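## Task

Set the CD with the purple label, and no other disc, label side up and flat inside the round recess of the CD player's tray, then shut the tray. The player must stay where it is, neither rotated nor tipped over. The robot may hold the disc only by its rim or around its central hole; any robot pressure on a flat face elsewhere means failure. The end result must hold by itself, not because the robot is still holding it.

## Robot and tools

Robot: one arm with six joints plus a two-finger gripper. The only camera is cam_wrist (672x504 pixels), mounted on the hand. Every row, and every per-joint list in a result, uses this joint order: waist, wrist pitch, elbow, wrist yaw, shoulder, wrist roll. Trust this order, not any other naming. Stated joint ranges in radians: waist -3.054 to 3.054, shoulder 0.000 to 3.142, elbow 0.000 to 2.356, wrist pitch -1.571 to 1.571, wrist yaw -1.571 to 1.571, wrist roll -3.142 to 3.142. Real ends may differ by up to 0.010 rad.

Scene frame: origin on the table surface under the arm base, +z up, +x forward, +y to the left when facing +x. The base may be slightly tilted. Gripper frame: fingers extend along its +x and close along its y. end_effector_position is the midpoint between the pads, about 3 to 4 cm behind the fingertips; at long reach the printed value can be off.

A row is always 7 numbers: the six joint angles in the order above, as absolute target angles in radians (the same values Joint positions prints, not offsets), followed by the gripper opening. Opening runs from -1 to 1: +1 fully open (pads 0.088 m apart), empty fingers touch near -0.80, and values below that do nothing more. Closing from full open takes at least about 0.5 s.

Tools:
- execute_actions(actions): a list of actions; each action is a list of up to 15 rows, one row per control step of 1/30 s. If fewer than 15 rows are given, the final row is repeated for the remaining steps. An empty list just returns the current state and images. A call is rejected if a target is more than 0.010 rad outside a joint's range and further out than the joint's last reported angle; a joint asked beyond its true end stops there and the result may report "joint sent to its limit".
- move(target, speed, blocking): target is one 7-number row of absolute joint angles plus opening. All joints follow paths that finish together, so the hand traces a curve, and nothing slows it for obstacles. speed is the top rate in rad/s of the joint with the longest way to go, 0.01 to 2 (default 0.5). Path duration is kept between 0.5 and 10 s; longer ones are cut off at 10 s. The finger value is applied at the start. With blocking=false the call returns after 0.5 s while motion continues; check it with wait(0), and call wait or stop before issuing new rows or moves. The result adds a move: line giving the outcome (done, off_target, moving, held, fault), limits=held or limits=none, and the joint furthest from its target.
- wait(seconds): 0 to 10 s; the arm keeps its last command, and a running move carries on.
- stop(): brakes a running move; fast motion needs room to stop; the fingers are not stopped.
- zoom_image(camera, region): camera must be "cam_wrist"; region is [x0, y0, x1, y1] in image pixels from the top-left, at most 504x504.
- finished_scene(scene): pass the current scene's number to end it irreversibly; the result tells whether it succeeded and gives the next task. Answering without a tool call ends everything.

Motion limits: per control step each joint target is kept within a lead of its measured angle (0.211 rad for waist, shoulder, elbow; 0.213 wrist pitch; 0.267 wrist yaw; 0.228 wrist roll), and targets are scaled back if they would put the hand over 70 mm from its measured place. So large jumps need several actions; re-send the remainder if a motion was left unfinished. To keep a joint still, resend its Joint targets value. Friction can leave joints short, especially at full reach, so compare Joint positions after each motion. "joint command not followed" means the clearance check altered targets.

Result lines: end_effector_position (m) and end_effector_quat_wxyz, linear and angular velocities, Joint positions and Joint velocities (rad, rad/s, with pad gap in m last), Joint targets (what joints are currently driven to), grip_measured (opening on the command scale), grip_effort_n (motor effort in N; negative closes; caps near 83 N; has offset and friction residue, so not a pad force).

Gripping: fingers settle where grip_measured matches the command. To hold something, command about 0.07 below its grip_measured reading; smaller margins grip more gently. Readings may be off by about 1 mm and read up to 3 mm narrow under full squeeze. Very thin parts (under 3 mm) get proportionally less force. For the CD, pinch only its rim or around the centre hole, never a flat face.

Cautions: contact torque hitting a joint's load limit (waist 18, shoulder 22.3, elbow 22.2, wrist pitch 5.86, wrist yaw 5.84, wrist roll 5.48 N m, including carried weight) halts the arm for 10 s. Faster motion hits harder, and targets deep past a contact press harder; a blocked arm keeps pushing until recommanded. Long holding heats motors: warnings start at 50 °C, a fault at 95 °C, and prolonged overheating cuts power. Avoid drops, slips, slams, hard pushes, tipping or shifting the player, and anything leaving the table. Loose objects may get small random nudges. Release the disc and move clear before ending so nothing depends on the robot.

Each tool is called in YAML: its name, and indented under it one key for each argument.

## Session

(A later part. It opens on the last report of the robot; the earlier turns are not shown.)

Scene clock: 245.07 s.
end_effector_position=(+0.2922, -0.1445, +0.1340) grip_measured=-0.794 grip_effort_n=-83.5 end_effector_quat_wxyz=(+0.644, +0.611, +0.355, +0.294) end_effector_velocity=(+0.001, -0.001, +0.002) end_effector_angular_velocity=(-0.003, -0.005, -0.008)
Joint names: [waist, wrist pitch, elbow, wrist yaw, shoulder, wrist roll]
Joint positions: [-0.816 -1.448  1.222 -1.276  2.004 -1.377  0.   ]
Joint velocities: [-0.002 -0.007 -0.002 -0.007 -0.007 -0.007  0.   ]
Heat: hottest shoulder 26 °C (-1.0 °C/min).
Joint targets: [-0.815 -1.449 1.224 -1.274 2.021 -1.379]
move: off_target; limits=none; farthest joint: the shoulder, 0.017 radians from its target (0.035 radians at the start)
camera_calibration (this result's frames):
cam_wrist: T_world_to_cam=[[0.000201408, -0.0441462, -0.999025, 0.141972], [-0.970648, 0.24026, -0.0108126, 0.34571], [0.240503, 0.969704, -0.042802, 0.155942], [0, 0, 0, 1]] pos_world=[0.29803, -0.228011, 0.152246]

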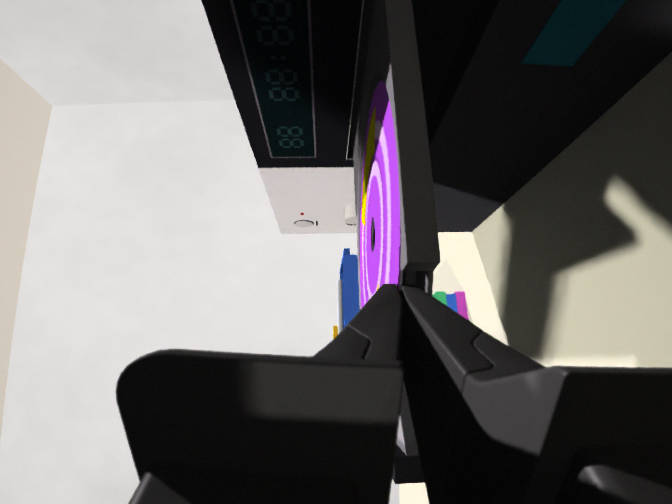

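move:
  target: [-0.816, -1.448, 1.222, -1.276, 2.006, -1.377, -0.72]
  speed: 0.02

move:
  target: [-0.868, -1.448, 1.236, -1.276, 2.0, -1.377, -0.72]
  speed: 0.04

Scene clock: 248.57 s.
end_effector_position=(+0.2924, -0.1446, +0.1343) grip_measured=-0.725 grip_effort_n=23.0 end_effector_quat_wxyz=(+0.643, +0.612, +0.354, +0.293) end_effector_velocity=(+0.000, -0.001, +0.001) end_effector_angular_velocity=(+0.001, -0.002, -0.009)
Joint names: [waist, wrist pitch, elbow, wrist yaw, shoulder, wrist roll]
Joint positions: [-0.816 -1.451  1.222 -1.278  2.004 -1.377  0.003]
Joint velocities: [-0.002 -0.007 -0.002 -0.007 -0.002 -0.007 -0.   ]
Heat: hottest shoulder 26 °C (-1.0 °C/min).
Joint targets: [-0.816 -1.448 1.222 -1.276 2.006 -1.377]
move: done; limits=none; farthest joint: the wrist pitch, 0.003 radians from its target (0.000 radians at the start)
camera_calibration (this result's frames):
cam_wrist: T_world_to_cam=[[-0.000620228, -0.0423722, -0.999102, 0.142778], [-0.970195, 0.242133, -0.00966664, 0.345925], [0.242325, 0.969317, -0.0412595, 0.155217], [0, 0, 0, 1]] pos_world=[0.29809, -0.228164, 0.152397]

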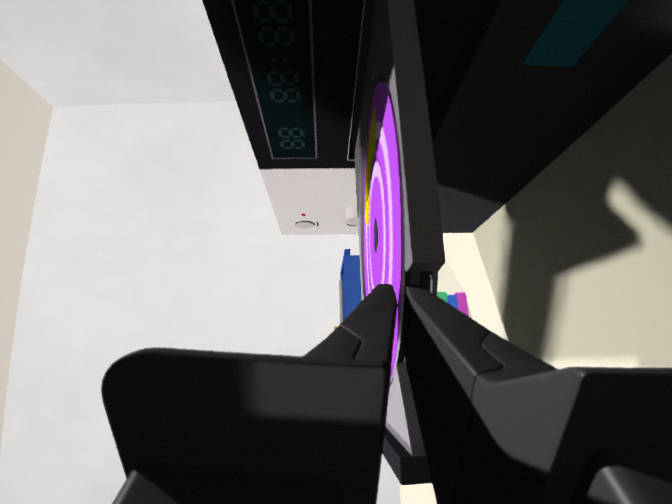

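Scene clock: 250.17 s.
end_effector_position=(+0.2861, -0.1596, +0.1303) grip_measured=-0.724 grip_effort_n=19.8 end_effector_quat_wxyz=(+0.655, +0.612, +0.353, +0.270) end_effector_velocity=(+0.001, -0.002, +0.001) end_effector_angular_velocity=(-0.003, -0.005, -0.008)
Joint names: [waist, wrist pitch, elbow, wrist yaw, shoulder, wrist roll]
Joint positions: [-0.866 -1.45   1.232 -1.278  2.004 -1.377  0.004]
Joint velocities: [-0.002 -0.007  0.002 -0.007 -0.002 -0.007 -0.001]
Heat: hottest shoulder 26 °C (-1.0 °C/min).
Joint targets: [-0.868 -1.448 1.236 -1.276 2.000 -1.377]
move: done; limits=none; farthest joint: the shoulder, 0.004 radians from its target (0.004 radians at the start)
camera_calibration (this result's frames):
cam_wrist: T_world_to_cam=[[-0.0203778, -0.0711572, -0.997257, 0.138938], [-0.960432, 0.278515, -0.000247514, 0.345188], [0.277769, 0.957792, -0.0740172, 0.163443], [0, 0, 0, 1]] pos_world=[0.288962, -0.242798, 0.15074]

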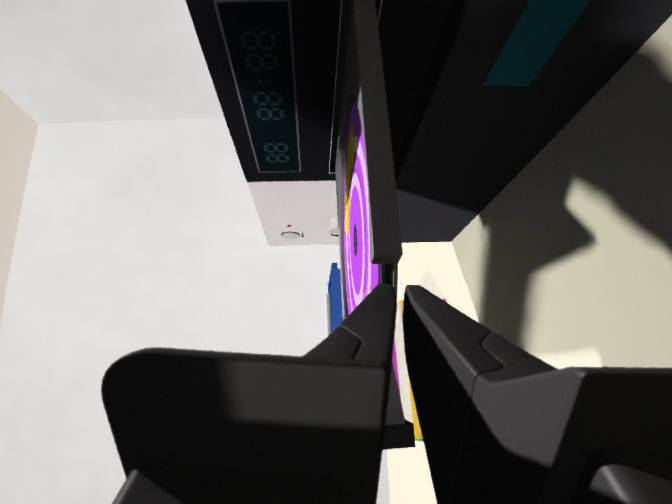

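move:
  target: [-1.0, -1.45, 1.1, -1.278, 1.6, -1.377, -1.0]
  speed: 0.4

move:
  target: [0.134, -0.52, 0.42, 0.467, 0.65, -0.2645, -1.0]
  speed: 0.7

Scene clock: 273.97 s.
end_effector_position=(+0.2772, -0.1925, +0.2074) grip_measured=-0.794 grip_effort_n=-83.5 end_effector_quat_wxyz=(+0.756, +0.516, +0.338, +0.220) end_effector_velocity=(+0.000, -0.000, +0.003) end_effector_angular_velocity=(+0.007, +0.004, -0.011)
Joint names: [waist, wrist pitch, elbow, wrist yaw, shoulder, wrist roll]
Joint positions: [-0.997 -1.45   1.106 -1.278  1.611 -1.377  0.   ]
Joint velocities: [-0.002 -0.007 -0.002 -0.007 -0.007  0.007  0.   ]
Heat: hottest shoulder 28 °C (+2.0 °C/min).
Joint targets: [-1.000 -1.450 1.100 -1.278 1.600 -1.377]
move: off_target; limits=none; farthest joint: the shoulder, 0.011 radians from its target (0.404 radians at the start)
camera_calibration (this result's frames):
cam_wrist: T_world_to_cam=[[0.0438091, -0.342549, -0.938478, 0.131086], [-0.932549, 0.322953, -0.161412, 0.380046], [0.358376, 0.882248, -0.305296, 0.214171], [0, 0, 0, 1]] pos_world=[0.271915, -0.266786, 0.249751]

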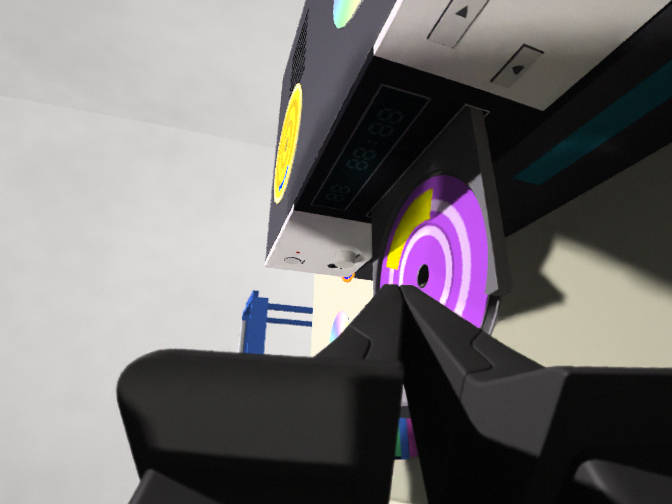

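Scene clock: 277.10 s.
end_effector_position=(+0.2396, -0.0921, +0.2034) grip_measured=-0.794 grip_effort_n=-83.5 end_effector_quat_wxyz=(+0.806, -0.000, +0.592, +0.001) end_effector_velocity=(+0.001, +0.000, +0.000) end_effector_angular_velocity=(+0.003, -0.007, +0.004)
Joint names: [waist, wrist pitch, elbow, wrist yaw, shoulder, wrist roll]
Joint positions: [ 0.132 -0.522  0.43   0.464  0.656 -0.267  0.   ]
Joint velocities: [-0.002  0.007 -0.002 -0.007 -0.002 -0.007 -0.   ]
Heat: hottest shoulder 28 °C (+3.0 °C/min).
Joint targets: [0.134 -0.520 0.420 0.467 0.650 -0.264]
move: done; limits=none; farthest joint: the elbow, 0.010 radians from its target (0.686 radians at the start)
camera_calibration (this result's frames):
cam_wrist: T_world_to_cam=[[0.0437376, -0.997622, -0.0532757, -0.0769666], [-0.996544, -0.0473355, 0.0682585, 0.246483], [-0.070618, 0.0501061, -0.996244, 0.30456], [0, 0, 0, 1]] pos_world=[0.270505, -0.0803764, 0.282491]

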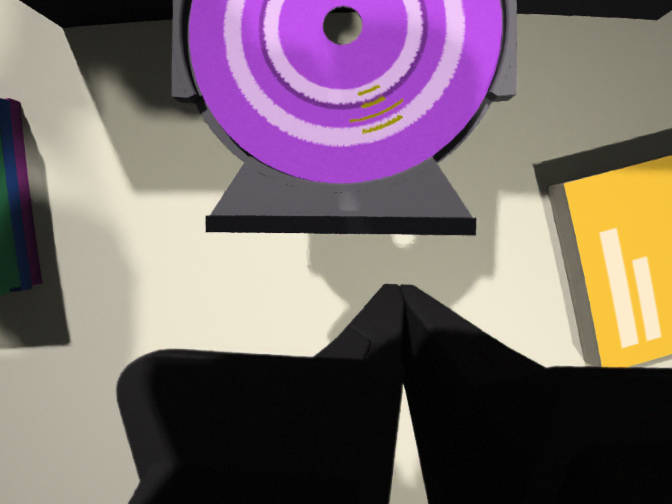

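move:
  target: [0.134, -0.2386, 0.278, 0.467, 0.80, -0.2645, -1.0]
  speed: 0.3

move:
  target: [0.1112, 0.2076, 0.36, 0.3797, 1.085, -0.373, -1.0]
  speed: 0.15

Scene clock: 281.47 s.
end_effector_position=(+0.2356, -0.0692, +0.1644) grip_measured=-0.794 grip_effort_n=-83.5 end_effector_quat_wxyz=(+0.806, -0.000, +0.592, +0.001) end_effector_velocity=(-0.002, +0.001, -0.001) end_effector_angular_velocity=(+0.004, +0.006, +0.011)
Joint names: [waist, wrist pitch, elbow, wrist yaw, shoulder, wrist roll]
Joint positions: [ 0.132 -0.241  0.287  0.465  0.793 -0.267  0.   ]
Joint velocities: [-0.002 -0.007 -0.002 -0.007 -0.002 -0.007 -0.   ]
Heat: hottest shoulder 27 °C (+2.0 °C/min).
Joint targets: [0.134 -0.239 0.278 0.467 0.800 -0.265]
move: done; limits=none; farthest joint: the elbow, 0.009 radians from its target (0.152 radians at the start)
camera_calibration (this result's frames):
cam_wrist: T_world_to_cam=[[0.0434649, -0.997667, -0.0526378, -0.0560278], [-0.996602, -0.0469875, 0.0676457, 0.246291], [-0.0699613, 0.0495187, -0.99632, 0.264119], [0, 0, 0, 1]] pos_world=[0.266367, -0.0574033, 0.243538]

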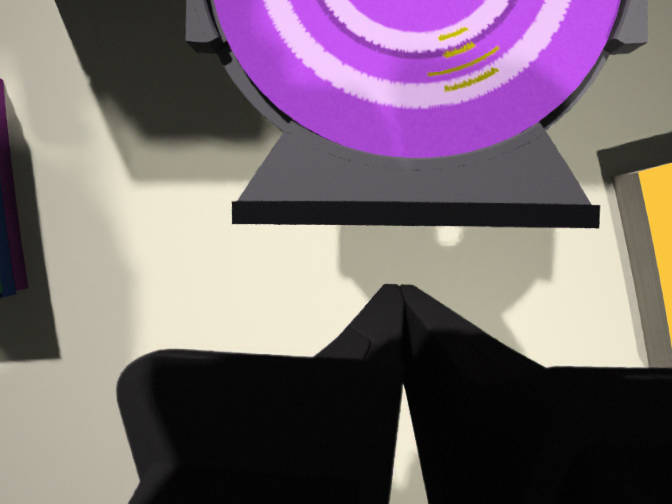

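Scene clock: 284.90 s.
end_effector_position=(+0.3099, -0.0671, +0.1596) grip_measured=-0.794 grip_effort_n=-83.5 end_effector_quat_wxyz=(+0.864, -0.001, +0.504, +0.002) end_effector_velocity=(-0.000, -0.001, -0.001) end_effector_angular_velocity=(-0.018, +0.002, +0.013)
Joint names: [waist, wrist pitch, elbow, wrist yaw, shoulder, wrist roll]
Joint positions: [ 0.115  0.202  0.349  0.383  1.075 -0.371  0.   ]
Joint velocities: [-0.002  0.007 -0.002  0.007  0.002 -0.022 -0.   ]
Heat: hottest shoulder 27 °C (+2.0 °C/min).
Joint targets: [0.111 0.208 0.360 0.380 1.085 -0.373]
move: off_target; limits=none; farthest joint: the elbow, 0.011 radians from its target (0.073 radians at the start)
camera_calibration (this result's frames):
cam_wrist: T_world_to_cam=[[0.055984, -0.997502, -0.0430774, -0.062873], [-0.988635, -0.0493538, -0.142005, 0.351674], [0.139524, 0.0505378, -0.988928, 0.198404], [0, 0, 0, 1]] pos_world=[0.323515, -0.0553864, 0.243438]

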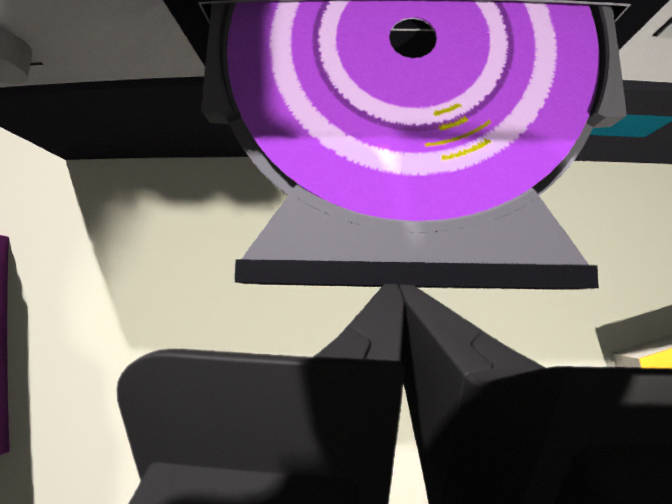

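move:
  target: [0.084, 0.568, 0.46, 0.272, 1.348, -0.444, -1.0]
  speed: 0.15

Scene clock: 289.00 s.
end_effector_position=(+0.3779, -0.0663, +0.1560) grip_measured=-0.794 grip_effort_n=-83.5 end_effector_quat_wxyz=(+0.910, +0.002, +0.415, +0.004) end_effector_velocity=(-0.003, -0.003, -0.002) end_effector_angular_velocity=(-0.012, +0.013, -0.001)
Joint names: [waist, wrist pitch, elbow, wrist yaw, shoulder, wrist roll]
Joint positions: [ 0.088  0.563  0.448  0.274  1.337 -0.442  0.   ]
Joint velocities: [-0.007 -0.007 -0.002  0.007 -0.002 -0.007 -0.   ]
Heat: hottest shoulder 26 °C (+1.0 °C/min).
Joint targets: [0.084 0.568 0.460 0.272 1.348 -0.444]
move: off_target; limits=none; farthest joint: the elbow, 0.012 radians from its target (0.111 radians at the start)
camera_calibration (this result's frames):
cam_wrist: T_world_to_cam=[[0.0640579, -0.997212, -0.0382693, -0.0698139], [-0.94023, -0.0474564, -0.337217, 0.430667], [0.334461, 0.0575834, -0.940649, 0.104567], [0, 0, 0, 1]] pos_world=[0.374425, -0.0552027, 0.240918]

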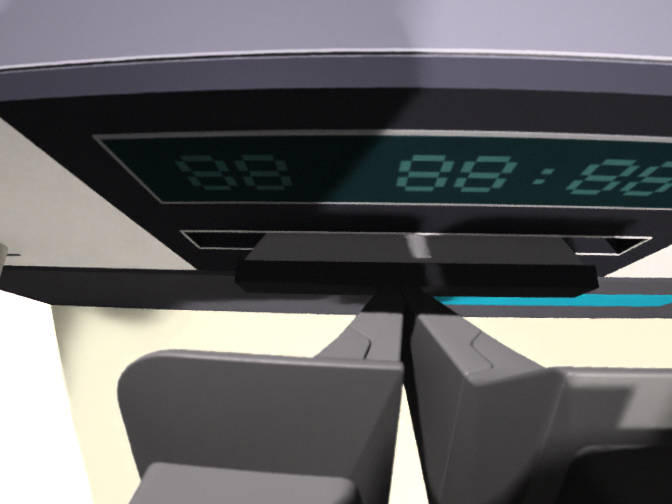

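move:
  target: [0.081, 0.613, 0.4725, 0.259, 1.381, -0.453, -1.0]
  speed: 0.05

Scene clock: 292.07 s.
end_effector_position=(+0.3859, -0.0661, +0.1555) grip_measured=-0.794 grip_effort_n=-83.5 end_effector_quat_wxyz=(+0.915, +0.001, +0.403, +0.004) end_effector_velocity=(+0.000, +0.000, +0.000) end_effector_angular_velocity=(+0.009, +0.000, -0.002)
Joint names: [waist, wrist pitch, elbow, wrist yaw, shoulder, wrist roll]
Joint positions: [ 0.086  0.608  0.461  0.261  1.37  -0.451  0.   ]
Joint velocities: [-0.002 -0.007  0.002 -0.007 -0.002  0.007 -0.   ]
Heat: hottest shoulder 26 °C (+1.0 °C/min).
Joint targets: [0.081 0.613 0.473 0.259 1.381 -0.453]
move: off_target; limits=none; farthest joint: the elbow, 0.012 radians from its target (0.025 radians at the start)
camera_calibration (this result's frames):
cam_wrist: T_world_to_cam=[[0.0657064, -0.997221, -0.0351004, -0.0712727], [-0.930974, -0.0486054, -0.361836, 0.438209], [0.359125, 0.0564525, -0.931581, 0.0903765], [0, 0, 0, 1]] pos_world=[0.380187, -0.0548773, 0.240251]

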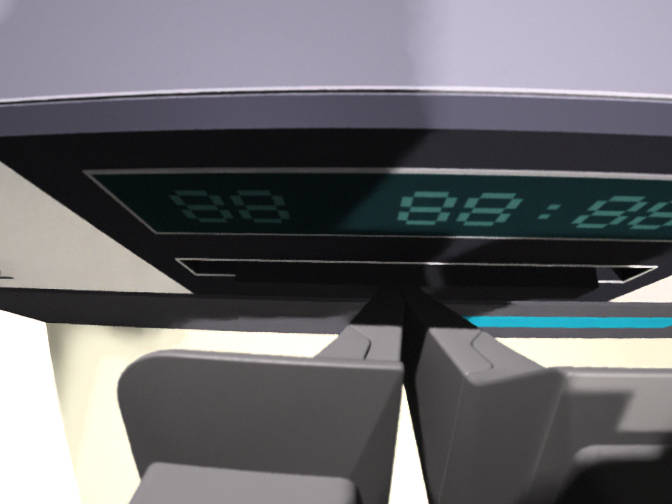

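move:
  target: [0.0795, 0.635, 0.479, 0.252, 1.397, -0.457, -1.0]
  speed: 0.03

Scene clock: 294.63 s.
end_effector_position=(+0.3897, -0.0661, +0.1553) grip_measured=-0.794 grip_effort_n=-83.5 end_effector_quat_wxyz=(+0.918, +0.001, +0.397, +0.004) end_effector_velocity=(+0.002, -0.003, +0.001) end_effector_angular_velocity=(-0.005, -0.010, -0.002)
Joint names: [waist, wrist pitch, elbow, wrist yaw, shoulder, wrist roll]
Joint positions: [ 0.084  0.63   0.467  0.254  1.386 -0.455  0.   ]
Joint velocities: [-0.007  0.007  0.002 -0.007 -0.002 -0.007  0.   ]
Heat: hottest shoulder 26 °C (+1.0 °C/min).
Joint targets: [0.079 0.635 0.479 0.252 1.397 -0.457]
move: off_target; limits=none; farthest joint: the elbow, 0.012 radians from its target (0.018 radians at the start)
camera_calibration (this result's frames):
cam_wrist: T_world_to_cam=[[0.0662202, -0.997238, -0.0336222, -0.0719187], [-0.926108, -0.0488848, -0.374078, 0.441666], [0.371401, 0.0559093, -0.926788, 0.083235], [0, 0, 0, 1]] pos_world=[0.38288, -0.0547829, 0.239941]

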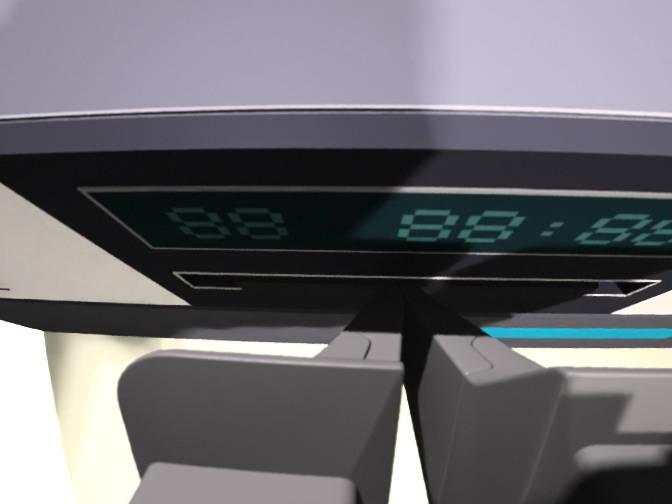

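Still protruding a little; another 2 mm.

move:
  target: [0.0787, 0.647, 0.482, 0.2485, 1.406, -0.459, -1.0]
  speed: 0.02

Scene clock: 297.83 s.
end_effector_position=(+0.3911, -0.0659, +0.1547) grip_measured=-0.794 grip_effort_n=-83.5 end_effector_quat_wxyz=(+0.919, +0.001, +0.394, +0.004) end_effector_velocity=(-0.001, +0.005, -0.001) end_effector_angular_velocity=(+0.012, -0.000, +0.027)
Joint names: [waist, wrist pitch, elbow, wrist yaw, shoulder, wrist roll]
Joint positions: [ 0.083  0.642  0.469  0.251  1.394 -0.457  0.   ]
Joint velocities: [ 0.002 -0.007 -0.002 -0.022  0.002 -0.007 -0.   ]
Heat: hottest shoulder 26 °C (+1.0 °C/min).
Joint targets: [0.079 0.647 0.482 0.249 1.406 -0.459]
move: off_target; limits=none; farthest joint: the elbow, 0.013 radians from its target (0.015 radians at the start)
camera_calibration (this result's frames):
cam_wrist: T_world_to_cam=[[0.0661836, -0.997261, -0.0330077, -0.0719009], [-0.924192, -0.0487967, -0.378799, 0.442779], [0.376151, 0.0555757, -0.92489, 0.0799899], [0, 0, 0, 1]] pos_world=[0.383883, -0.0545434, 0.239333]

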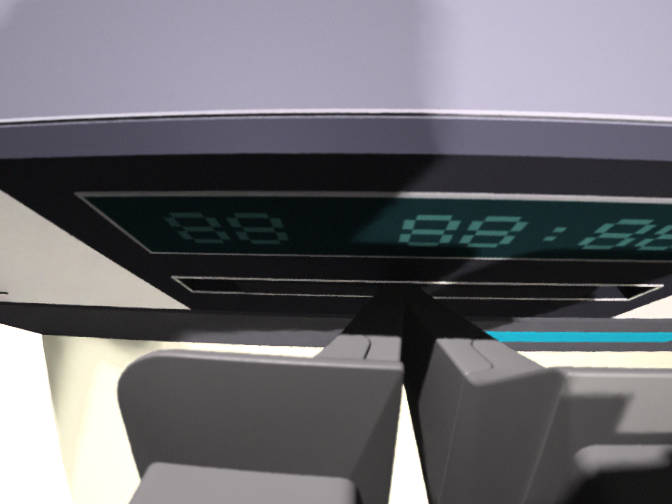

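Flush. Back off.

move:
  target: [0.09, 0.5, 0.44, 0.29, 1.28, -0.44, -1.0]
  speed: 0.2

finished_scene:
  scene: 1

Scene clock: 300.87 s.
end_effector_position=(+0.3738, -0.0710, +0.1615) grip_measured=-0.794 grip_effort_n=-83.5 end_effector_quat_wxyz=(+0.907, -0.001, +0.422, +0.001) end_effector_velocity=(-0.002, +0.001, -0.001) end_effector_angular_velocity=(+0.000, +0.004, +0.012)
Joint names: [waist, wrist pitch, elbow, wrist yaw, shoulder, wrist roll]
Joint positions: [ 0.088  0.503  0.448  0.287  1.288 -0.442  0.   ]
Joint velocities: [-0.002 -0.007 -0.002 -0.007 -0.002 -0.007  0.   ]
Heat: hottest wrist pitch 27 °C (+1.0 °C/min).
Joint targets: [0.090 0.500 0.440 0.290 1.280 -0.440]
move: done; limits=none; farthest joint: the shoulder, 0.008 radians from its target (0.114 radians at the start)
camera_calibration (this result's frames):
cam_wrist: T_world_to_cam=[[0.0614285, -0.997633, -0.0309145, -0.0742456], [-0.945268, -0.0482039, -0.322714, 0.427985], [0.32046, 0.0490463, -0.945991, 0.116872], [0, 0, 0, 1]] pos_world=[0.371668, -0.0591715, 0.246382]

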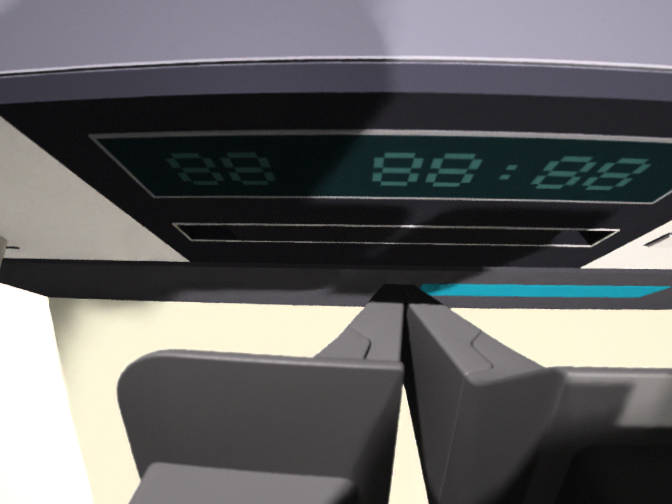

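The scene is finished: the task was done.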